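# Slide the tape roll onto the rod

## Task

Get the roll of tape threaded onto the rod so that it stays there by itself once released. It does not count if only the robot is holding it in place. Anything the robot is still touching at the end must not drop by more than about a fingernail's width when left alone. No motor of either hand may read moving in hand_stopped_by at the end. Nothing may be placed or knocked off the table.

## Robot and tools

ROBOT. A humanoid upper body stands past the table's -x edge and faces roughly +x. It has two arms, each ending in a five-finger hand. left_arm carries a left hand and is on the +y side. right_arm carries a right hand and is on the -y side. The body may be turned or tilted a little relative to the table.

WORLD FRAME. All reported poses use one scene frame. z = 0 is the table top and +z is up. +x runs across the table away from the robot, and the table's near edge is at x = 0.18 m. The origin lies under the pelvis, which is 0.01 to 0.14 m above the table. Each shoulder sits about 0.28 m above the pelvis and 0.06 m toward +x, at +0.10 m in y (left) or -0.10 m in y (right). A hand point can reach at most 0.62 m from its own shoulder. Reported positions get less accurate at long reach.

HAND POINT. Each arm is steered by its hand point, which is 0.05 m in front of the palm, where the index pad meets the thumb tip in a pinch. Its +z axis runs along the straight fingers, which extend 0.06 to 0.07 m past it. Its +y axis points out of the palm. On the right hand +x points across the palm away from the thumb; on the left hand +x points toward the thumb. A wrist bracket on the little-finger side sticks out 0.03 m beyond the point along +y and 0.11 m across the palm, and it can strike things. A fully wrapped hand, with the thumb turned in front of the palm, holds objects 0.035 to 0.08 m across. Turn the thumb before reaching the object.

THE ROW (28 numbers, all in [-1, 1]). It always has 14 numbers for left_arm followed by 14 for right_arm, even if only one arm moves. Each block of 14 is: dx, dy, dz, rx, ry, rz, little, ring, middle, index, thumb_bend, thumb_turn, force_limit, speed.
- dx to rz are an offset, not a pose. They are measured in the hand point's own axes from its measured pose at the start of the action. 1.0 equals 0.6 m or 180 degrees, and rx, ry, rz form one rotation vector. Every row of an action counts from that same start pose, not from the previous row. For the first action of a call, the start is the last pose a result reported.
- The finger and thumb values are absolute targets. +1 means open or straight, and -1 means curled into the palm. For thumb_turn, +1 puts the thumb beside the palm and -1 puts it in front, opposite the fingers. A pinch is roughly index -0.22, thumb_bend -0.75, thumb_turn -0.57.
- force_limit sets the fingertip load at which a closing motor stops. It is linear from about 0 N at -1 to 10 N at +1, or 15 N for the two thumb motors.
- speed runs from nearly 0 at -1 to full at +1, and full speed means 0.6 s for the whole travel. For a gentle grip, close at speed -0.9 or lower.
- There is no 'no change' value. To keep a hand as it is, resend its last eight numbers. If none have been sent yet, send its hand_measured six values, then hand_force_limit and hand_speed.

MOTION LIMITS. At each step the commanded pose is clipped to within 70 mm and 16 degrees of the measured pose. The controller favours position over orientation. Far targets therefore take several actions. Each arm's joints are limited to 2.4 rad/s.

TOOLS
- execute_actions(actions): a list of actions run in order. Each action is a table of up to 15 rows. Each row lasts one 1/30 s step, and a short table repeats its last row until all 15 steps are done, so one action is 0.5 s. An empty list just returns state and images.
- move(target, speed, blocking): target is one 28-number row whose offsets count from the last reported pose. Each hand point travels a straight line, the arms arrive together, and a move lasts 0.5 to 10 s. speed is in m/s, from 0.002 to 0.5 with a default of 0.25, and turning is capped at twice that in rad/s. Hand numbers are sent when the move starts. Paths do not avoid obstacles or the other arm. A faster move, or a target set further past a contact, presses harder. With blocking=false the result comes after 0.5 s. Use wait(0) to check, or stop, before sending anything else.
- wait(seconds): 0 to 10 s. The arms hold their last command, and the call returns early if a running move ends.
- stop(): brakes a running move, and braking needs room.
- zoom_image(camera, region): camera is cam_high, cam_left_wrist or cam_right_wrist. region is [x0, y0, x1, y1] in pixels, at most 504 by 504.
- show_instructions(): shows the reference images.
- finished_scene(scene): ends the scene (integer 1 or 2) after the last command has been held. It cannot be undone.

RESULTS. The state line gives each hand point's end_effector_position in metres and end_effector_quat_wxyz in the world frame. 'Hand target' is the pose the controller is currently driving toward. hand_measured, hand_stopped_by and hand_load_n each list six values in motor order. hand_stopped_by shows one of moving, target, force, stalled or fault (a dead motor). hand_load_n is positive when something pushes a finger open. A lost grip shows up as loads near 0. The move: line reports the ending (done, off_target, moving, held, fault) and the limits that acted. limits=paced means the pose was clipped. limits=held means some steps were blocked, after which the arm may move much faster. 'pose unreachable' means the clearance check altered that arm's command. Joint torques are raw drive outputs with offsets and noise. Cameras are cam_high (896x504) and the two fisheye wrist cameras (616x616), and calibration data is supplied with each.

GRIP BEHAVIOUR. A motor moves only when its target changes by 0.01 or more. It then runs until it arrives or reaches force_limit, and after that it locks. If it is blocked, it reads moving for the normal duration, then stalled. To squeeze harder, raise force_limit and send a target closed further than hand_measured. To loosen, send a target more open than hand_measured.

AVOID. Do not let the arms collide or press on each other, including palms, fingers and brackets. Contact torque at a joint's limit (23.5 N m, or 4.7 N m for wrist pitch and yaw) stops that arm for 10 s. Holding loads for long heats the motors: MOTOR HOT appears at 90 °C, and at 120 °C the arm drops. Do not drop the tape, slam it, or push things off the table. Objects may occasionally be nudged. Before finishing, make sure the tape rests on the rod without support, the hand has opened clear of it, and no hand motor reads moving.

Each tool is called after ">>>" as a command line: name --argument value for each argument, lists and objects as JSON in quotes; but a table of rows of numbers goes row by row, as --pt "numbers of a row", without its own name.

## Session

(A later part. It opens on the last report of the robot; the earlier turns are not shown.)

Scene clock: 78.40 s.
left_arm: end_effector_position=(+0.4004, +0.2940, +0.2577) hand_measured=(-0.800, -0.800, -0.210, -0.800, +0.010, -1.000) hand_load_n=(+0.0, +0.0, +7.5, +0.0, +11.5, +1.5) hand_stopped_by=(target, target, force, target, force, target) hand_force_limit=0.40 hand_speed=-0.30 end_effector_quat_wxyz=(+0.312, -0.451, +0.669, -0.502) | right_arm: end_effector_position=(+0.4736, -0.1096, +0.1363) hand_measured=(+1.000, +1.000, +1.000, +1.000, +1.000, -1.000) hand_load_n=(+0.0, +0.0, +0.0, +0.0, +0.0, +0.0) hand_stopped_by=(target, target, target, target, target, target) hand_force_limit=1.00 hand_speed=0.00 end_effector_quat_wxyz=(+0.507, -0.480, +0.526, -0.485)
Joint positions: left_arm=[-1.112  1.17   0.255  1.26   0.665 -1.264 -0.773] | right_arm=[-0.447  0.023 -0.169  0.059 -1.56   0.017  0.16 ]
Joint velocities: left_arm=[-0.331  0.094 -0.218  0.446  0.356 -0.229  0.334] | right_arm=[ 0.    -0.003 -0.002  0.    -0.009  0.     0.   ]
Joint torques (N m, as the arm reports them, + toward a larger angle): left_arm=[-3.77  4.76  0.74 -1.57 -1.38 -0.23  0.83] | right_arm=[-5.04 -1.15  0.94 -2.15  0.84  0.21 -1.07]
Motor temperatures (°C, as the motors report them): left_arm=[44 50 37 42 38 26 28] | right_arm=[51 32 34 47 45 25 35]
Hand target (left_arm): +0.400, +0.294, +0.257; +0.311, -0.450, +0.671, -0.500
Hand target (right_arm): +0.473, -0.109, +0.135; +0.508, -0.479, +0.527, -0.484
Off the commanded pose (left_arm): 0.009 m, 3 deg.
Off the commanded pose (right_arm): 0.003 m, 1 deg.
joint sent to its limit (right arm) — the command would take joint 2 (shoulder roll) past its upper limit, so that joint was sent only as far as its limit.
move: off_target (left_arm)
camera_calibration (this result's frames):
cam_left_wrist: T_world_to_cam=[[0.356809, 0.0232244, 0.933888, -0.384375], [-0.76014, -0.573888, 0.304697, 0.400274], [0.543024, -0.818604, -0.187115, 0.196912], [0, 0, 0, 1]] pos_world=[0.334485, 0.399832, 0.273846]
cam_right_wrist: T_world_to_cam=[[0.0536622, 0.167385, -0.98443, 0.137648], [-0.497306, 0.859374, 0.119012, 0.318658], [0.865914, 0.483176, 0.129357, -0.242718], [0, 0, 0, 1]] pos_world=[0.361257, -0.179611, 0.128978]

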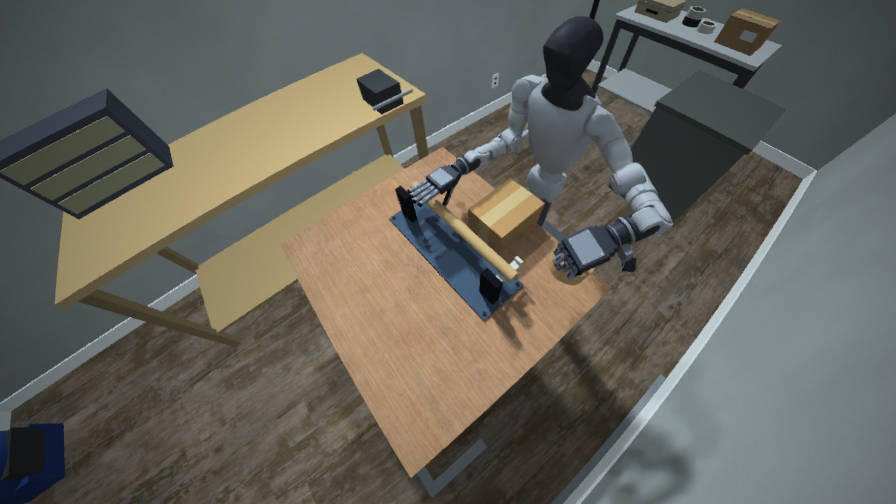

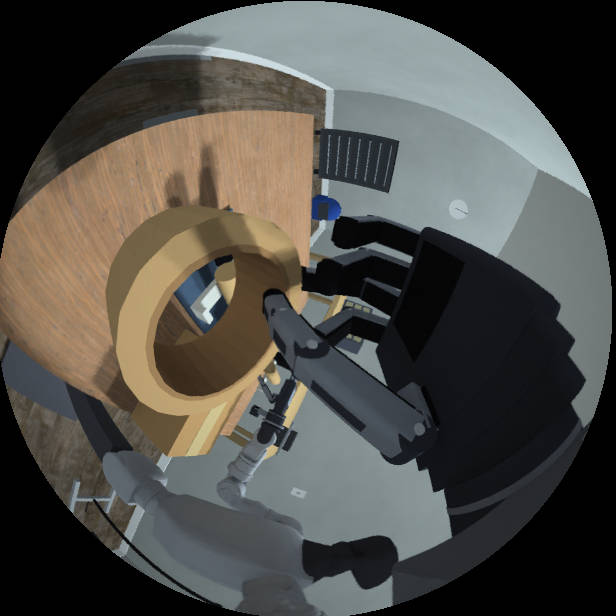

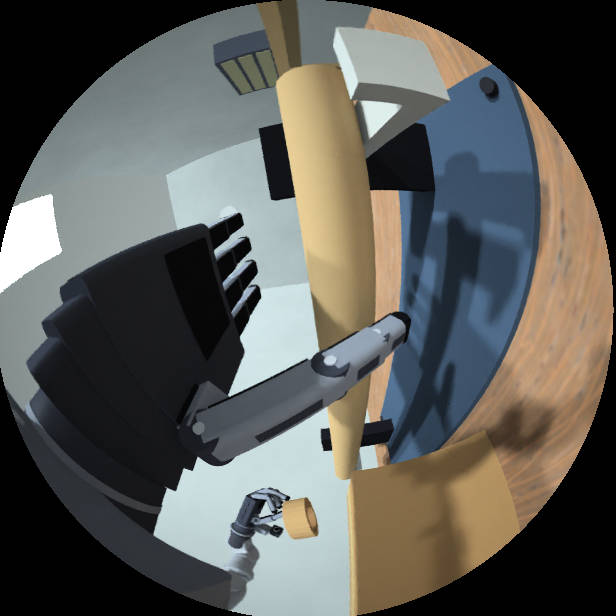

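>>> move --target '[0,0,0,0,0,0,-0.8,-0.8,-0.8,-0.8,-0.3,-1,0.4,-0.3,0,0.04,0,0,0,0,1,1,1,1,1,-1,1,0]' --speed 0.05

>>> execute_actions --actions '[[[0,0,0,0,0,0,-0.8,-0.8,-0.8,-0.8,-0.3,-1,0.4,-0.3,0,0,0,0,0,0,-1,-1,-1,-1,-0.9,-1,1,-0.5]],[[0,0,0,0,0,0,-0.8,-0.8,-0.8,-0.8,-0.3,-1,0.4,-0.3,0,0,0,0,0,0,-1,-1,-1,-1,-0.9,-1,1,-0.5]],[[0,0,0,0,0,0,-0.8,-0.8,-0.8,-0.8,-0.3,-1,0.4,-0.3,0,0,0,0,0,0,-1,-1,-1,-1,-0.9,-1,1,-0.5]],[[0,0,0,0,0,0,-0.8,-0.8,-0.8,-0.8,-0.3,-1,0.4,-0.3,0,0,0,0,0,0,-1,-1,-1,-1,-0.9,-1,1,-0.5]],[[0,0,0,0,0,0,-0.8,-0.8,-0.8,-0.8,-0.3,-1,0.4,-0.3,0,0,0,0,0,0,-1,-1,-1,-1,-0.9,-1,1,-0.5]],[[0,0,0,0,0,0,-0.8,-0.8,-0.8,-0.8,-0.3,-1,0.4,-0.3,0,0,0,0,0,0,-1,-1,-1,-1,-0.9,-1,1,-0.5]]]'

>>> move --target '[0,0,0,0,0,0,-0.8,-0.8,-0.8,-0.8,-0.3,-1,0.4,-0.3,0,-0.15,0,0,0,0,-1,-1,-1,-1,-0.9,-1,1,-0.5]' --speed 0.06

>>> zoom_image --camera "cam_high" --region '[350,110,650,330]'

Scene clock: 88.33 s.
left_arm: end_effector_position=(+0.4002, +0.2945, +0.2574) hand_measured=(-0.800, -0.800, -0.210, -0.800, +0.010, -1.000) hand_load_n=(+0.0, +0.0, +7.5, +0.0, +11.5, +1.5) hand_stopped_by=(target, target, force, target, force, target) hand_force_limit=0.40 hand_speed=-0.30 end_effector_quat_wxyz=(+0.311, -0.451, +0.670, -0.500) | right_arm: end_effector_position=(+0.4739, -0.1091, +0.1128) hand_measured=(+1.000, +1.000, +1.000, +1.000, +1.000, -1.000) hand_load_n=(+0.0, +0.0, +0.0, +0.0, +0.0, +0.0) hand_stopped_by=(target, target, target, target, target, target) hand_force_limit=1.00 hand_speed=0.00 end_effector_quat_wxyz=(+0.506, -0.480, +0.526, -0.487)
Joint positions: left_arm=[-1.129  1.176  0.246  1.283  0.687 -1.277 -0.756] | right_arm=[-0.444  0.023 -0.169  0.183 -1.56   0.017  0.033]
Joint velocities: left_arm=[ 0.     0.     0.014 -0.008 -0.005  0.004 -0.009] | right_arm=[ 0.011 -0.006 -0.002  0.    -0.012  0.    -0.001]
Joint torques (N m, as the arm reports them, + toward a larger angle): left_arm=[-3.45  4.37  1.06 -1.85 -2.01  0.05  0.67] | right_arm=[-5.38 -1.7   0.63 -2.19  0.08  0.11 -1.13]
Motor temperatures (°C, as the motors report them): left_arm=[46 53 37 42 38 26 28] | right_arm=[51 32 34 47 45 25 35]
Hand target (left_arm): +0.401, +0.294, +0.258; +0.311, -0.451, +0.669, -0.502
Hand target (right_arm): +0.474, -0.108, +0.112; +0.507, -0.481, +0.525, -0.486
Off the commanded pose (left_arm): 0.001 m, 0 deg.
Off the commanded pose (right_arm): 0.001 m, 0 deg.
joint sent to its limit (right arm) — the command would take joint 2 (shoulder roll) past its upper limit, so that joint was sent only as far as its limit.
move: done
camera_calibration (this result's frames):
cam_left_wrist: T_world_to_cam=[[0.358881, 0.0193315, 0.933183, -0.383437], [-0.760281, -0.573925, 0.304276, 0.4006], [0.541459, -0.81868, -0.191273, 0.199068], [0, 0, 0, 1]] pos_world=[0.334389, 0.4003, 0.274001]
cam_right_wrist: T_world_to_cam=[[0.0539824, 0.164902, -0.984832, 0.114012], [-0.495464, 0.860718, 0.116962, 0.320648], [0.86695, 0.481634, 0.128166, -0.240674], [0, 0, 0, 1]] pos_world=[0.361367, -0.178871, 0.105626]

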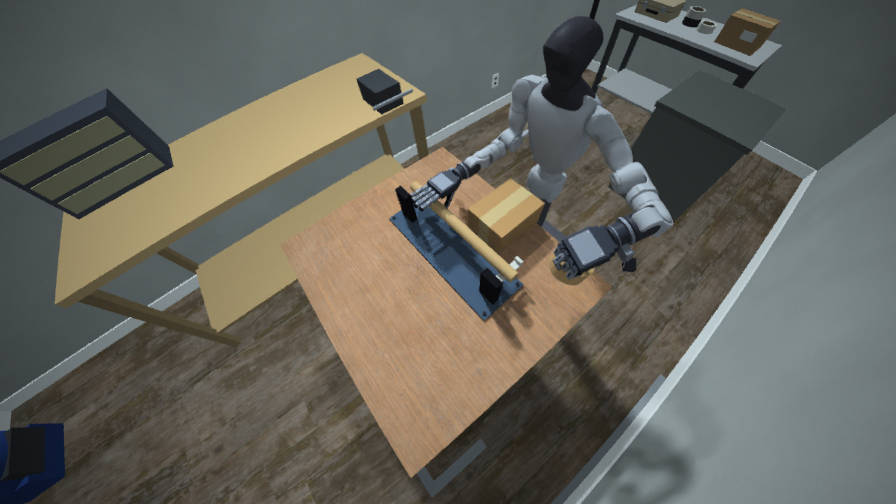

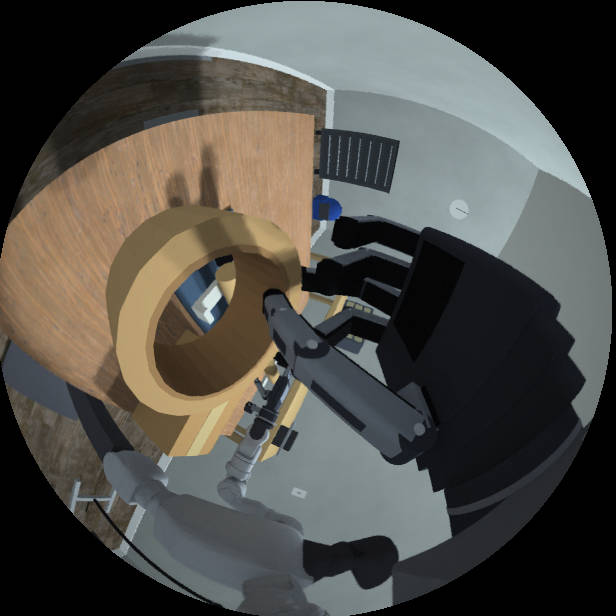

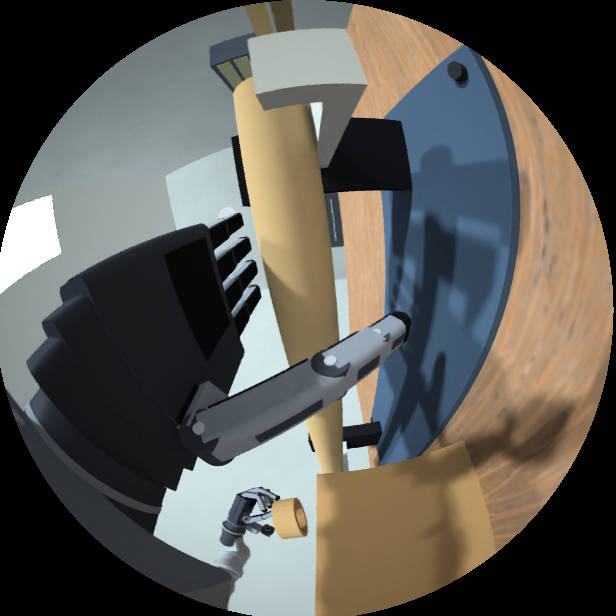

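Scene clock: 91.33 s.
left_arm: end_effector_position=(+0.4002, +0.2945, +0.2574) hand_measured=(-0.800, -0.800, -0.210, -0.800, +0.010, -1.000) hand_load_n=(+0.0, +0.0, +7.5, +0.0, +11.5, +1.5) hand_stopped_by=(target, target, force, target, force, target) hand_force_limit=0.40 hand_speed=-0.30 end_effector_quat_wxyz=(+0.312, -0.451, +0.670, -0.500) | right_arm: end_effector_position=(+0.4744, -0.1088, +0.1137) hand_measured=(-0.772, -0.716, -0.586, -0.658, -0.028, -1.000) hand_load_n=(+9.5, +1.0, +11.0, +0.0, +14.0, +1.5) hand_stopped_by=(force, force, force, force, force, target) hand_force_limit=1.00 hand_speed=-0.50 end_effector_quat_wxyz=(+0.507, -0.479, +0.526, -0.486)
Joint positions: left_arm=[-1.129  1.176  0.246  1.283  0.687 -1.277 -0.756] | right_arm=[-0.446  0.023 -0.169  0.183 -1.558  0.018  0.033]
Joint velocities: left_arm=[-0.003  0.011 -0.005 -0.008  0.009  0.     0.   ] | right_arm=[-0.002  0.     0.014  0.    -0.014  0.     0.   ]
Joint torques (N m, as the arm reports them, + toward a larger angle): left_arm=[-3.62  4.52  0.9  -1.72 -1.67 -0.08  0.74] | right_arm=[-6.88 -1.26  0.11 -3.24 -0.03  0.13 -1.45]
Motor temperatures (°C, as the motors report them): left_arm=[46 54 37 42 38 26 28] | right_arm=[52 32 34 48 45 25 35]
Hand target (left_arm): +0.400, +0.294, +0.257; +0.312, -0.451, +0.670, -0.500
Hand target (right_arm): +0.474, -0.109, +0.114; +0.507, -0.479, +0.526, -0.486
Off the commanded pose (left_arm): 0.000 m, 0 deg.
Off the commanded pose (right_arm): 0.000 m, 0 deg.
camera_calibration (this result's frames):
cam_left_wrist: T_world_to_cam=[[0.358875, 0.0193219, 0.933186, -0.383435], [-0.760248, -0.57398, 0.304253, 0.400614], [0.541508, -0.818642, -0.191297, 0.199065], [0, 0, 0, 1]] pos_world=[0.334376, 0.400316, 0.274009]
cam_right_wrist: T_world_to_cam=[[0.055835, 0.166814, -0.984406, 0.114074], [-0.495866, 0.86039, 0.117674, 0.320569], [0.866602, 0.481563, 0.130757, -0.241526], [0, 0, 0, 1]] pos_world=[0.361897, -0.178533, 0.106154]

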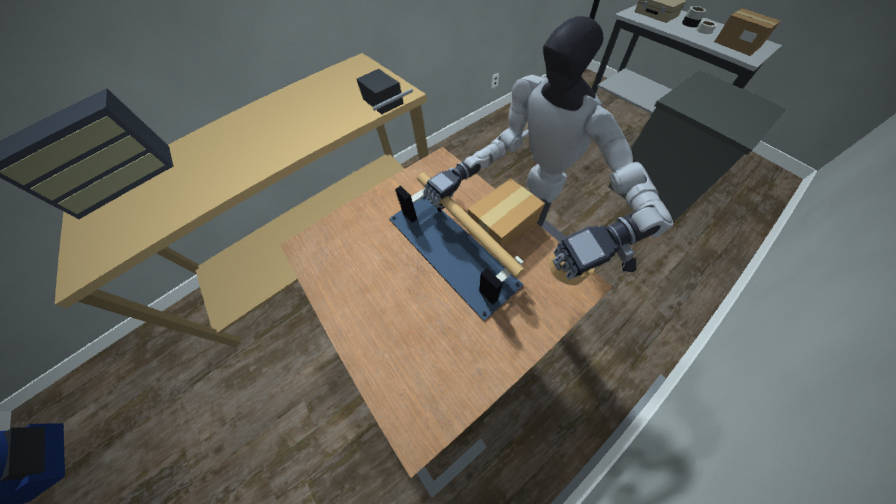

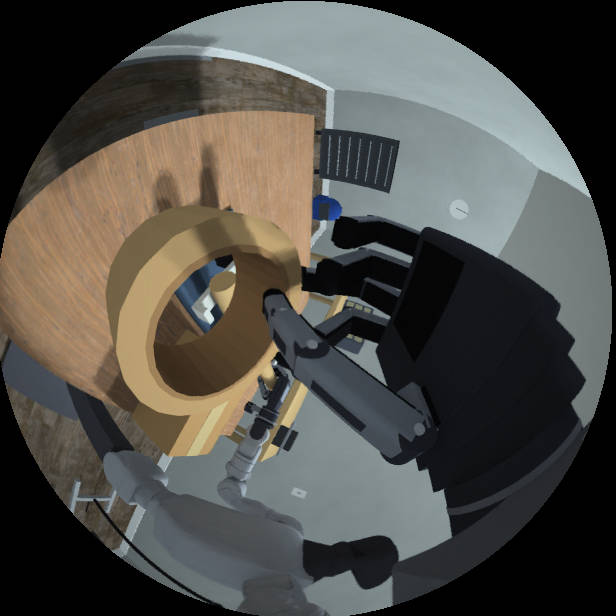

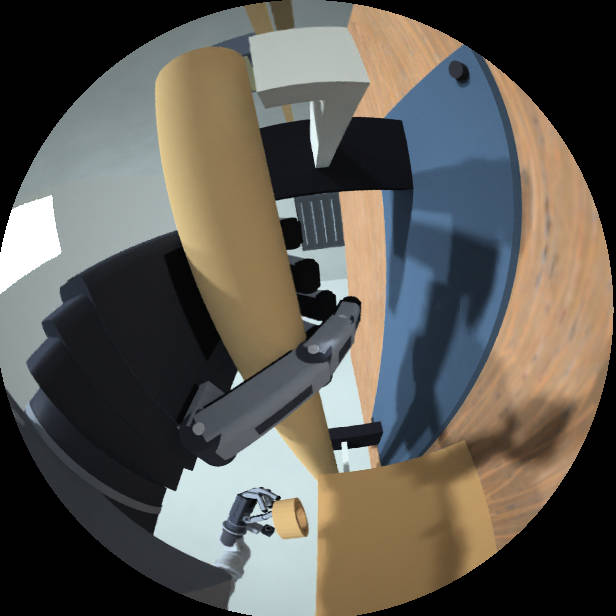

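Scene clock: 93.17 s.
left_arm: end_effector_position=(+0.4002, +0.2945, +0.2574) hand_measured=(-0.800, -0.800, -0.210, -0.800, +0.010, -1.000) hand_load_n=(+0.0, +0.0, +7.5, +0.0, +11.5, +1.5) hand_stopped_by=(target, target, force, target, force, target) hand_force_limit=0.40 hand_speed=-0.30 end_effector_quat_wxyz=(+0.312, -0.451, +0.670, -0.500) | right_arm: end_effector_position=(+0.4739, -0.1127, +0.2037) hand_measured=(-0.772, -0.716, -0.586, -0.658, -0.028, -1.000) hand_load_n=(+9.5, +1.0, +11.0, +0.0, +14.0, +1.5) hand_stopped_by=(force, force, force, force, force, target) hand_force_limit=1.00 hand_speed=-0.50 end_effector_quat_wxyz=(+0.510, -0.478, +0.526, -0.484)
Joint positions: left_arm=[-1.129  1.176  0.246  1.283  0.687 -1.277 -0.756] | right_arm=[-0.537  0.006 -0.195 -0.196 -1.558  0.022  0.5  ]
Joint velocities: left_arm=[ 0.003  0.012  0.    -0.006 -0.003  0.     0.   ] | right_arm=[ 0.005 -0.003 -0.009 -0.002  0.012  0.     0.   ]
Joint torques (N m, as the arm reports them, + toward a larger angle): left_arm=[-3.6   4.53  0.9  -1.73 -1.69 -0.08  0.74] | right_arm=[-6.88 -1.51 -0.06 -2.75  0.36  0.33 -1.35]
Motor temperatures (°C, as the motors report them): left_arm=[46 54 37 42 38 26 28] | right_arm=[52 32 34 48 45 25 36]
Hand target (left_arm): +0.400, +0.294, +0.257; +0.312, -0.451, +0.670, -0.500
Hand target (right_arm): +0.474, -0.113, +0.203; +0.510, -0.477, +0.528, -0.483
Off the commanded pose (left_arm): 0.000 m, 0 deg.
Off the commanded pose (right_arm): 0.003 m, 0 deg.
move: done
camera_calibration (this result's frames):
cam_left_wrist: T_world_to_cam=[[0.358875, 0.0193215, 0.933186, -0.383435], [-0.760248, -0.57398, 0.304253, 0.400614], [0.541508, -0.818642, -0.191298, 0.199066], [0, 0, 0, 1]] pos_world=[0.334375, 0.400316, 0.274009]
cam_right_wrist: T_world_to_cam=[[0.0572009, 0.174542, -0.982987, 0.203301], [-0.498989, 0.857796, 0.123276, 0.313159], [0.864719, 0.483448, 0.136161, -0.251044], [0, 0, 0, 1]] pos_world=[0.361716, -0.182744, 0.19542]

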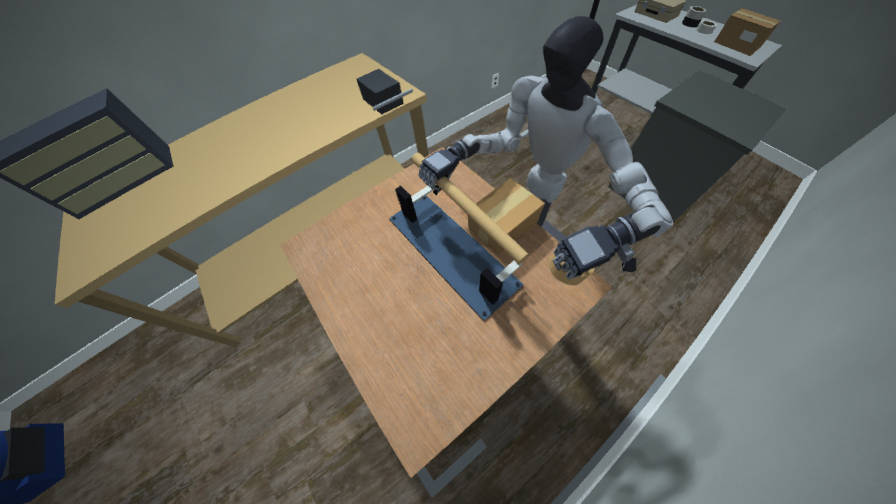

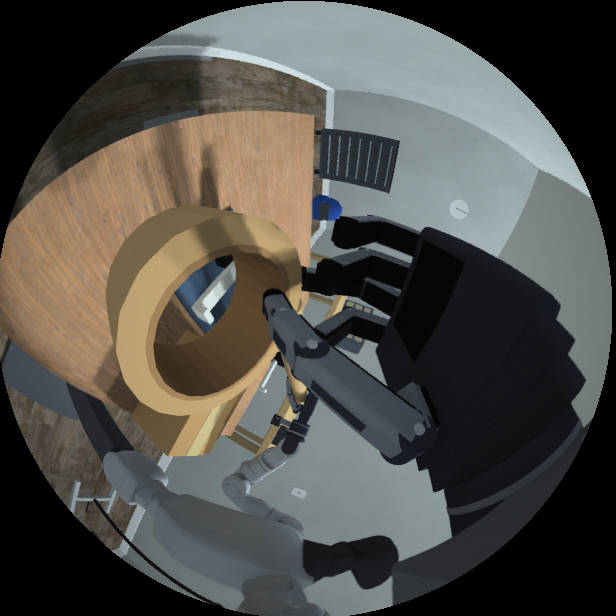

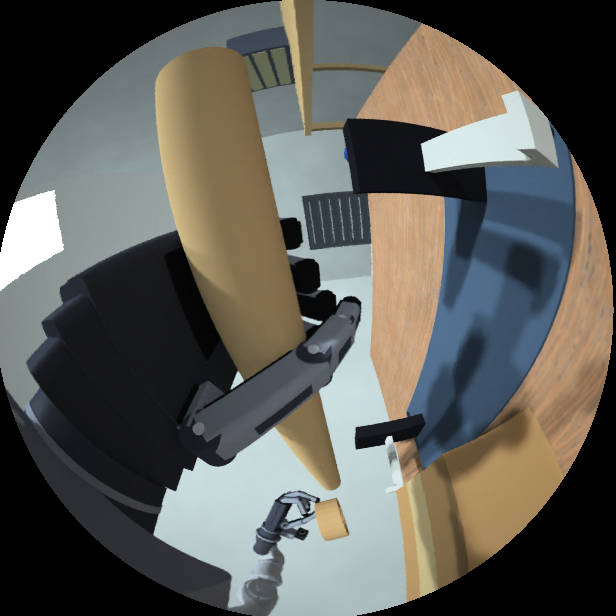

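Region (350, 110, 650, 330) of cam_high's 896x504 image, scaled by 1.680, with more detail than that image has; it fills the top 370 rows of this view, and the rest is white.

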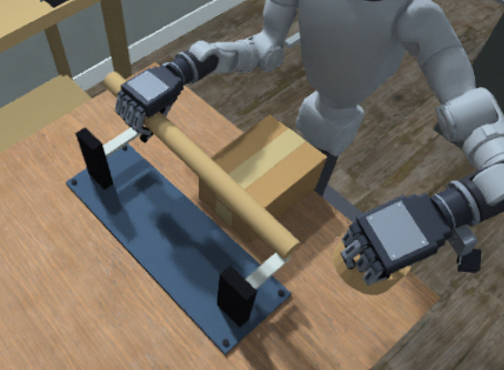

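>>> move --target '[0,0,0,0.085,0.15,-0.148,-0.8,-0.8,-0.8,-0.8,-0.3,-1,0.4,-0.3,0,0,0,0,0,0,-1,-1,-1,-1,-0.9,-1,1,-0.5]' --speed 0.1

>>> zoom_image --camera "cam_high" --region '[400,130,700,330]'

Scene clock: 105.83 s.
left_arm: end_effector_position=(+0.3983, +0.3005, +0.2574) hand_measured=(-0.800, -0.800, -0.210, -0.800, +0.010, -1.000) hand_load_n=(+0.0, +0.0, +8.5, +0.0, +11.5, +0.0) hand_stopped_by=(target, target, force, target, force, target) hand_force_limit=0.40 hand_speed=-0.30 end_effector_quat_wxyz=(-0.241, +0.555, -0.459, +0.650) | right_arm: end_effector_position=(+0.4739, -0.1127, +0.2037) hand_measured=(-0.772, -0.716, -0.586, -0.658, -0.028, -1.000) hand_load_n=(+9.5, +1.0, +11.0, +0.0, +14.0, +1.5) hand_stopped_by=(force, force, force, force, force, target) hand_force_limit=1.00 hand_speed=-0.50 end_effector_quat_wxyz=(+0.510, -0.478, +0.526, -0.484)
Joint positions: left_arm=[-0.91   1.037  0.686  1.418  0.459 -1.181 -0.894] | right_arm=[-0.537  0.006 -0.195 -0.196 -1.558  0.022  0.5  ]
Joint velocities: left_arm=[ 0.012 -0.023  0.051 -0.038  0.009  0.033 -0.043] | right_arm=[-0.008  0.003 -0.002  0.005  0.003  0.     0.   ]
Joint torques (N m, as the arm reports them, + toward a larger angle): left_arm=[-3.24  4.98  0.76 -2.05 -1.94 -0.49  0.67] | right_arm=[-7.13 -0.79 -0.06 -3.11  0.71  0.32 -1.42]
Motor temperatures (°C, as the motors report them): left_arm=[47 56 37 43 38 26 28] | right_arm=[54 32 34 49 45 25 37]
Hand target (left_arm): +0.398, +0.301, +0.258; -0.240, +0.556, -0.457, +0.652
Hand target (right_arm): +0.474, -0.113, +0.204; +0.510, -0.478, +0.526, -0.484
Off the commanded pose (left_arm): 0.006 m, 27 deg; orientation clipped at the last step of the last action.
Off the commanded pose (right_arm): 0.000 m, 0 deg.
move: off_target (left_arm); limits=paced
camera_calibration (this result's frames):
cam_left_wrist: T_world_to_cam=[[0.247637, 0.559112, 0.791246, -0.464332], [-0.700195, -0.461176, 0.545018, 0.282882], [0.669629, -0.688992, 0.277283, -0.00560582], [0, 0, 0, 1]] pos_world=[0.316812, 0.38621, 0.214779]
cam_right_wrist: T_world_to_cam=[[0.0571548, 0.174567, -0.982985, 0.203319], [-0.498899, 0.857839, 0.123334, 0.313142], [0.864773, 0.483361, 0.136121, -0.251051], [0, 0, 0, 1]] pos_world=[0.361708, -0.18277, 0.195412]

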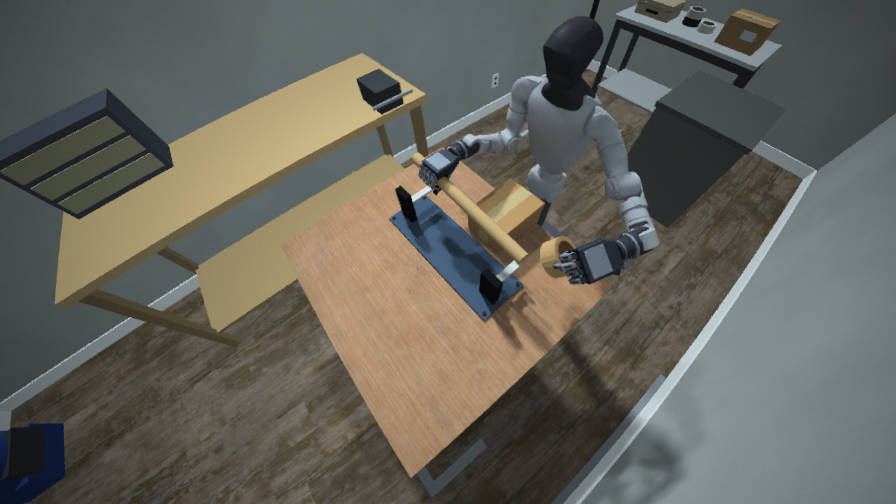

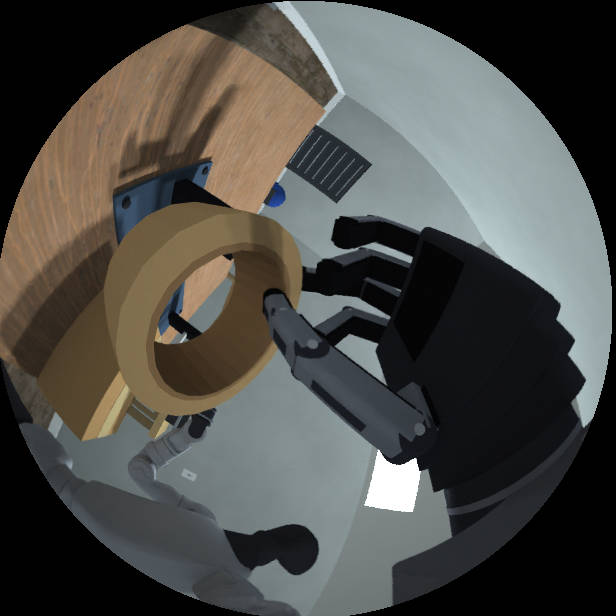

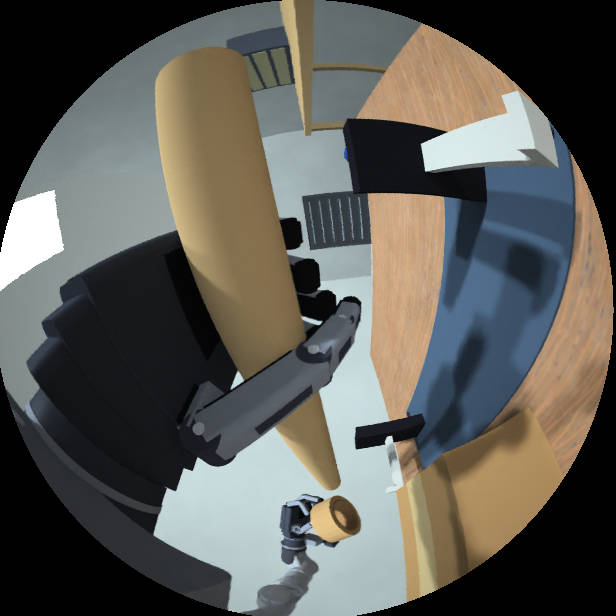

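Region (400, 130, 700, 330) of cam_high's 896x504 image, scaled by 1.680, with more detail than that image has.

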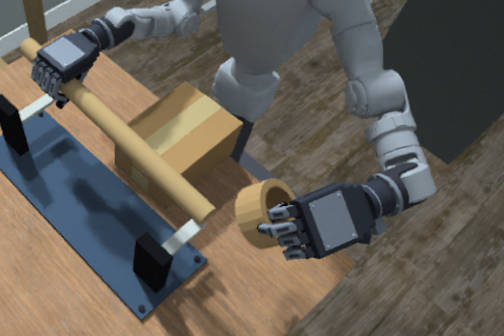

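>>> move --target '[0,0,0,-0.048,0.083,0.004,-0.8,-0.8,-0.8,-0.8,-0.3,-1,0.4,-0.3,0,0,0,0,0,0,-1,-1,-1,-1,-0.9,-1,1,-0.5]' --speed 0.1

>>> zoom_image --camera "cam_high" --region '[400,130,700,330]'

Scene clock: 115.70 s.
left_arm: end_effector_position=(+0.3988, +0.2991, +0.2580) hand_measured=(-0.800, -0.800, -0.210, -0.800, +0.010, -1.000) hand_load_n=(+0.0, +0.0, +8.5, +0.0, +11.5, +0.0) hand_stopped_by=(target, target, force, target, force, target) hand_force_limit=0.40 hand_speed=-0.30 end_effector_quat_wxyz=(-0.237, +0.558, -0.484, +0.631) | right_arm: end_effector_position=(+0.4739, -0.1127, +0.2037) hand_measured=(-0.772, -0.716, -0.586, -0.658, -0.028, -1.000) hand_load_n=(+9.5, +1.0, +11.0, +0.0, +14.0, +1.5) hand_stopped_by=(force, force, force, force, force, target) hand_force_limit=1.00 hand_speed=-0.50 end_effector_quat_wxyz=(+0.510, -0.478, +0.526, -0.484)
Joint positions: left_arm=[-0.948  1.052  0.679  1.398  0.497 -1.154 -0.942] | right_arm=[-0.537  0.006 -0.195 -0.196 -1.558  0.022  0.5  ]
Joint velocities: left_arm=[ 0.003 -0.008  0.012 -0.014  0.011  0.     0.   ] | right_arm=[ 0.003  0.    -0.005 -0.005 -0.002  0.     0.   ]
Joint torques (N m, as the arm reports them, + toward a larger angle): left_arm=[-3.54  5.26  0.45 -1.97 -1.37 -0.48  0.68] | right_arm=[-7.09 -1.1   0.13 -3.31  0.4   0.34 -1.49]
Motor temperatures (°C, as the motors report them): left_arm=[47 57 37 43 38 26 28] | right_arm=[55 32 34 50 45 25 37]
Hand target (left_arm): +0.399, +0.299, +0.257; -0.237, +0.558, -0.487, +0.628
Hand target (right_arm): +0.474, -0.113, +0.204; +0.510, -0.478, +0.526, -0.484
Off the commanded pose (left_arm): 0.002 m, 16 deg; orientation clipped at the last step of the last action.
Off the commanded pose (right_arm): 0.000 m, 0 deg.
move: off_target (left_arm); limits=paced
camera_calibration (this result's frames):
cam_left_wrist: T_world_to_cam=[[0.291344, 0.517167, 0.804771, -0.47242], [-0.688139, -0.471087, 0.551853, 0.278622], [0.664517, -0.714574, 0.218634, 0.0177427], [0, 0, 0, 1]] pos_world=[0.317577, 0.388253, 0.222552]
cam_right_wrist: T_world_to_cam=[[0.0571546, 0.174567, -0.982985, 0.20332], [-0.498899, 0.857839, 0.123334, 0.313142], [0.864773, 0.483361, 0.136121, -0.251051], [0, 0, 0, 1]] pos_world=[0.361708, -0.18277, 0.195412]

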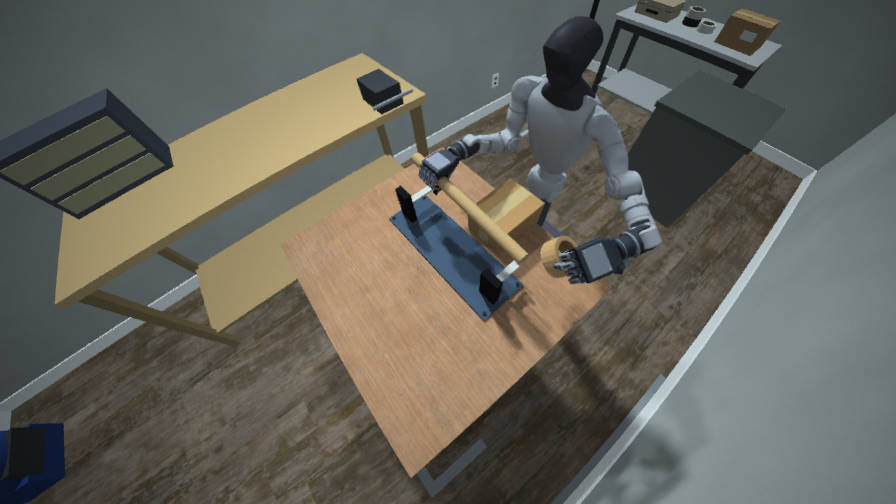

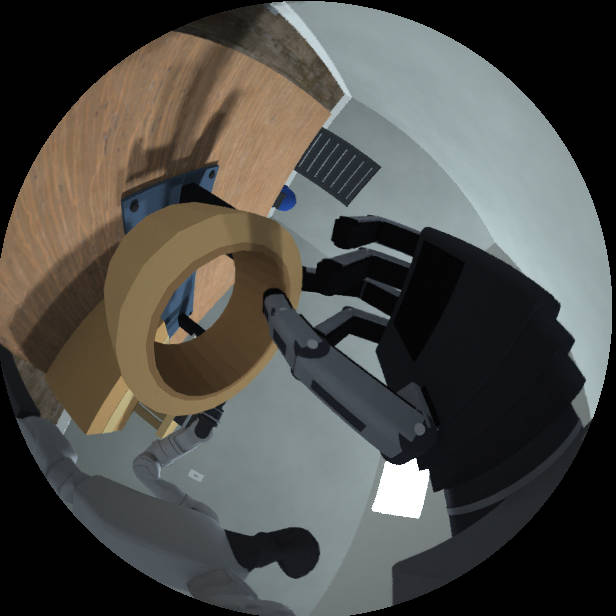

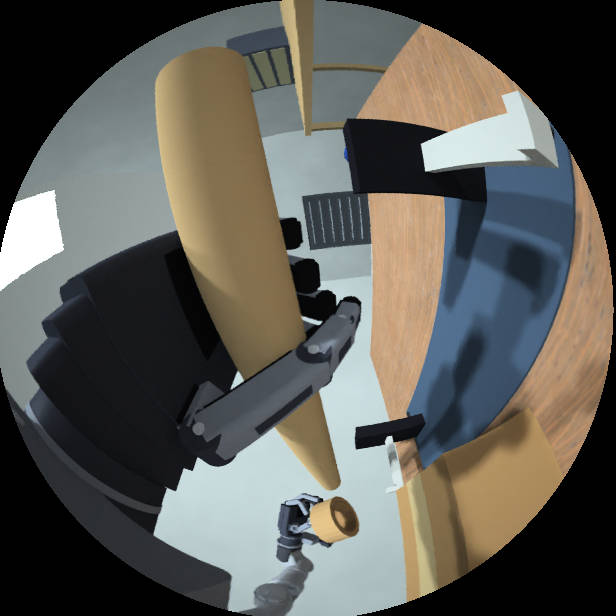

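Region (400, 130, 700, 330) of cam_high's 896x504 image, scaled by 1.680, with more detail than that image has.

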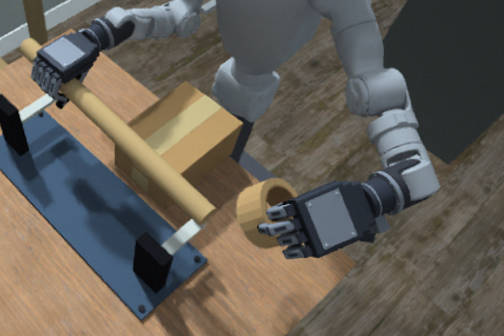

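>>> move --target '[0.047,0.02,0.055,0,0,0,-0.8,-0.8,-0.8,-0.8,-0.3,-1,0.4,-0.3,0,0,0,0,0,0,-1,-1,-1,-1,-0.9,-1,1,-0.5]' --speed 0.06

>>> zoom_image --camera "cam_high" --region '[460,190,660,320]'

Scene clock: 128.77 s.
left_arm: end_effector_position=(+0.4165, +0.2604, +0.2546) hand_measured=(-0.800, -0.800, -0.210, -0.800, +0.010, -1.000) hand_load_n=(+0.0, +0.0, +9.0, +0.0, +11.0, -0.5) hand_stopped_by=(target, target, force, target, force, target) hand_force_limit=0.40 hand_speed=-0.30 end_effector_quat_wxyz=(-0.234, +0.560, -0.485, +0.630) | right_arm: end_effector_position=(+0.4741, -0.1146, +0.2037) hand_measured=(-0.772, -0.716, -0.586, -0.658, -0.028, -1.000) hand_load_n=(+8.0, +0.5, +11.5, +1.0, +13.5, +1.5) hand_stopped_by=(force, force, force, force, force, target) hand_force_limit=1.00 hand_speed=-0.50 end_effector_quat_wxyz=(+0.509, -0.475, +0.529, -0.485)
Joint positions: left_arm=[-0.766  0.756  0.727  0.699  0.435 -0.732 -1.037] | right_arm=[-0.537  0.005 -0.197 -0.196 -1.558  0.028  0.5  ]
Joint velocities: left_arm=[-0.005  0.012 -0.012 -0.017  0.028  0.015  0.   ] | right_arm=[ 0.    -0.005 -0.005 -0.005  0.005  0.     0.   ]
Joint torques (N m, as the arm reports them, + toward a larger angle): left_arm=[-3.61  4.66  0.7  -2.23 -1.34 -0.36  0.85] | right_arm=[-6.88 -1.17  0.9  -3.34  0.3  -0.01 -1.44]
Motor temperatures (°C, as the motors report them): left_arm=[48 59 37 43 38 26 28] | right_arm=[56 32 34 50 45 25 38]
Hand target (left_arm): +0.417, +0.261, +0.255; -0.236, +0.560, -0.483, +0.631
Hand target (right_arm): +0.474, -0.113, +0.204; +0.510, -0.478, +0.526, -0.484
Off the commanded pose (left_arm): 0.004 m, 0 deg.
Off the commanded pose (right_arm): 0.002 m, 0 deg.
move: off_target (left_arm)
camera_calibration (this result's frames):
cam_left_wrist: T_world_to_cam=[[0.298117, 0.519361, 0.800869, -0.45731], [-0.684371, -0.468585, 0.558627, 0.270491], [0.665404, -0.714628, 0.215742, -0.0205366], [0, 0, 0, 1]] pos_world=[0.335113, 0.349581, 0.219572]
cam_right_wrist: T_world_to_cam=[[0.0580608, 0.176859, -0.982522, 0.203382], [-0.4929, 0.860937, 0.125846, 0.311873], [0.868147, 0.476978, 0.13716, -0.252824], [0, 0, 0, 1]] pos_world=[0.361403, -0.183882, 0.195257]

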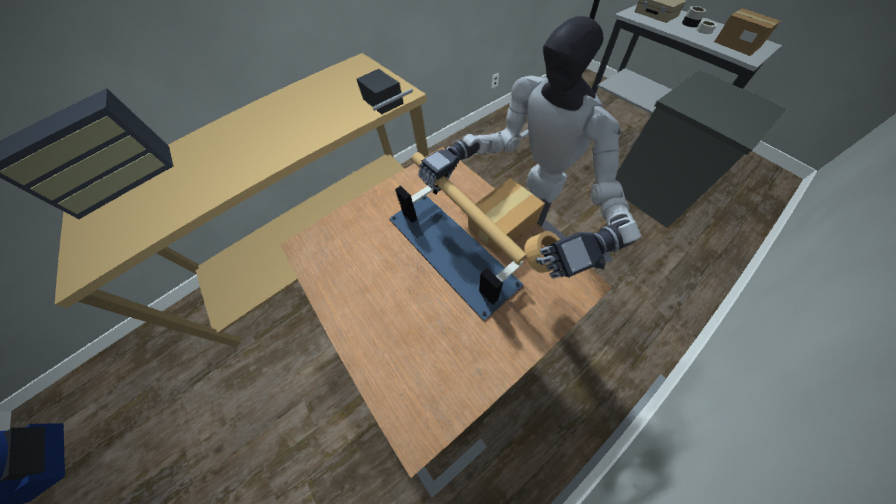

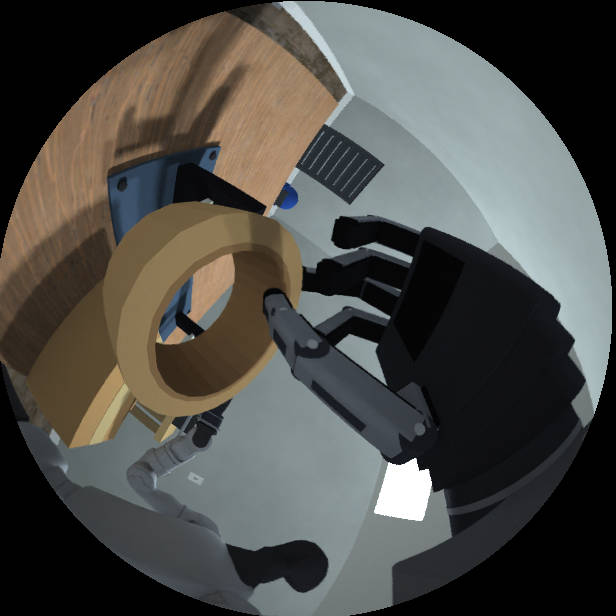

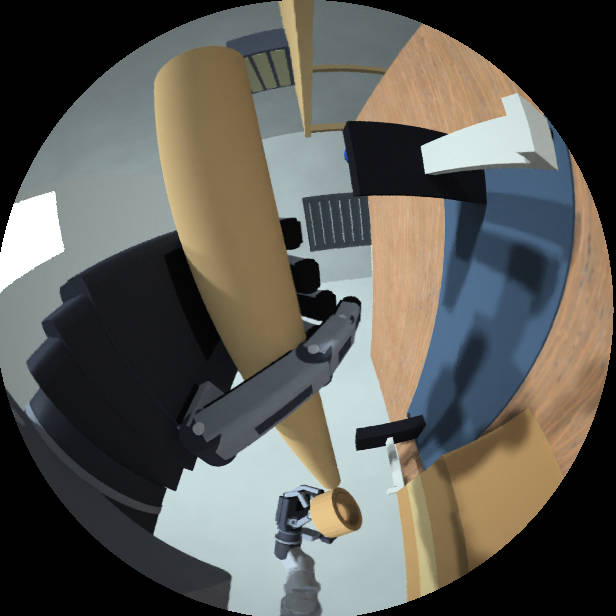

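Region (460, 190, 660, 320) of cam_high's 896x504 image, scaled by 2.520, with more detail than that image has; it fills the top 328 rows of this view, and the rest is white.

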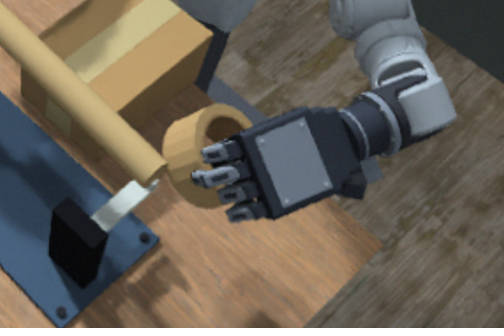

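>>> move --target '[-0.034,-0.005,0.04,0,0,0,-0.8,-0.8,-0.8,-0.8,-0.3,-1,0.4,-0.3,0,0,0,0,0,0,-1,-1,-1,-1,-0.9,-1,1,-0.5]' --speed 0.04

>>> zoom_image --camera "cam_high" --region '[460,190,660,320]'

Scene clock: 134.73 s.
left_arm: end_effector_position=(+0.4453, +0.2673, +0.2436) hand_measured=(-0.800, -0.800, -0.210, -0.800, +0.010, -1.000) hand_load_n=(+0.0, +0.0, +9.0, +0.0, +11.0, -1.0) hand_stopped_by=(target, target, force, target, force, target) hand_force_limit=0.40 hand_speed=-0.30 end_effector_quat_wxyz=(-0.240, +0.568, -0.481, +0.624) | right_arm: end_effector_position=(+0.4743, -0.1161, +0.2037) hand_measured=(-0.772, -0.716, -0.586, -0.658, -0.028, -1.000) hand_load_n=(+0.5, +0.0, +11.0, +4.0, +13.5, +2.0) hand_stopped_by=(force, force, force, force, force, target) hand_force_limit=1.00 hand_speed=-0.50 end_effector_quat_wxyz=(+0.508, -0.473, +0.531, -0.486)
Joint positions: left_arm=[-1.029  0.914  0.572  1.309  0.683 -0.995 -0.718] | right_arm=[-0.537  0.005 -0.198 -0.196 -1.558  0.035  0.5  ]
Joint velocities: left_arm=[-0.172  0.112 -0.124  0.403  0.16  -0.189  0.209] | right_arm=[-0.006  0.002  0.015 -0.002  0.     0.     0.   ]
Joint torques (N m, as the arm reports them, + toward a larger angle): left_arm=[-4.35  4.71  0.43 -1.94 -1.49 -0.81  0.89] | right_arm=[-6.72 -1.29  0.71 -2.95  0.84  0.04 -1.42]
Motor temperatures (°C, as the motors report them): left_arm=[49 58 37 44 38 26 29] | right_arm=[57 32 34 50 45 25 38]
Hand target (left_arm): +0.446, +0.267, +0.245; -0.242, +0.565, -0.481, +0.625
Hand target (right_arm): +0.474, -0.115, +0.204; +0.509, -0.475, +0.529, -0.485
Off the commanded pose (left_arm): 0.004 m, 1 deg.
Off the commanded pose (right_arm): 0.001 m, 0 deg.
move: off_target (left_arm)
camera_calibration (this result's frames):
cam_left_wrist: T_world_to_cam=[[0.294188, 0.522945, 0.799989, -0.459571], [-0.669043, -0.485061, 0.563114, 0.296051], [0.682521, -0.700888, 0.207173, -0.0415862], [0, 0, 0, 1]] pos_world=[0.361655, 0.354786, 0.209557]
cam_right_wrist: T_world_to_cam=[[0.0589246, 0.179252, -0.982037, 0.203428], [-0.487461, 0.863653, 0.128394, 0.310434], [0.871154, 0.471139, 0.138269, -0.254597], [0, 0, 0, 1]] pos_world=[0.361131, -0.184621, 0.195119]

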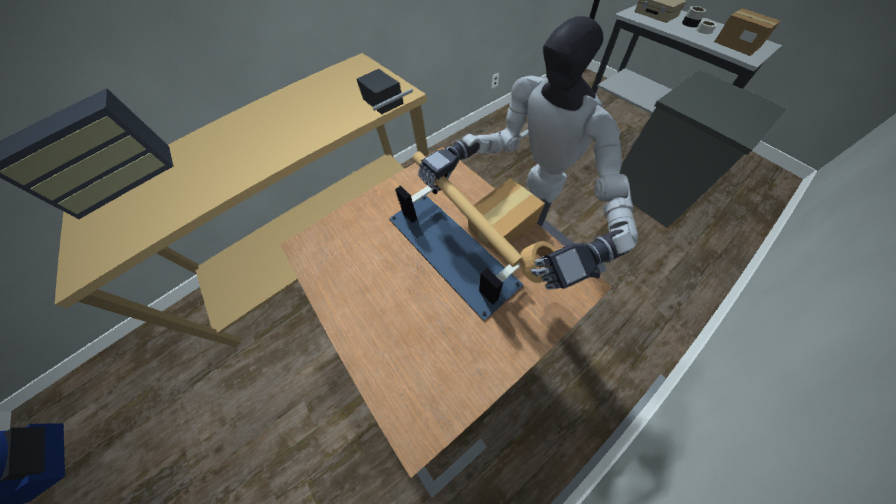

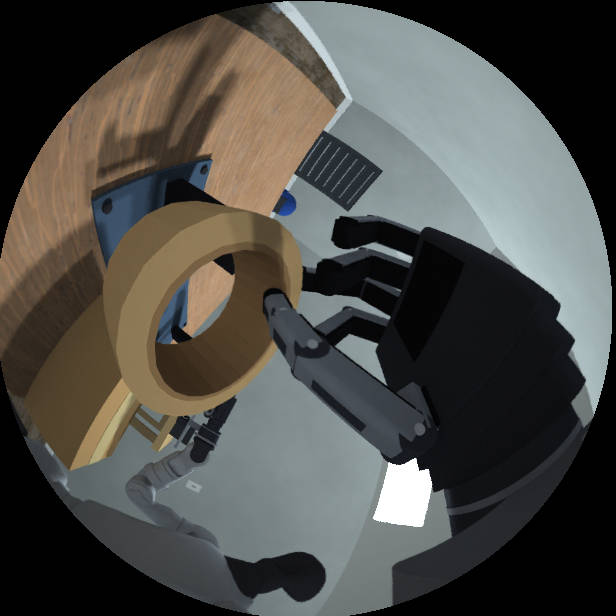

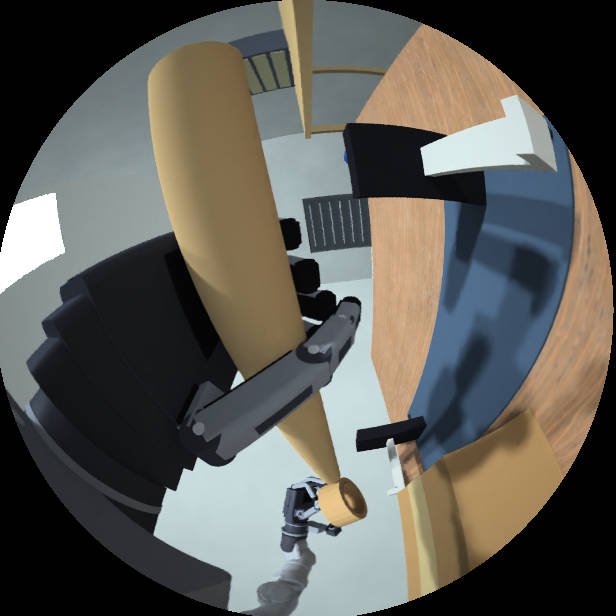

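Region (460, 190, 660, 320) of cam_high's 896x504 image, scaled by 2.520, with more detail than that image has; it fills the top 328 rows of this view, and the rest is white.

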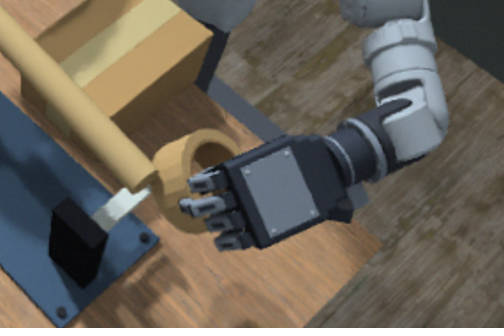

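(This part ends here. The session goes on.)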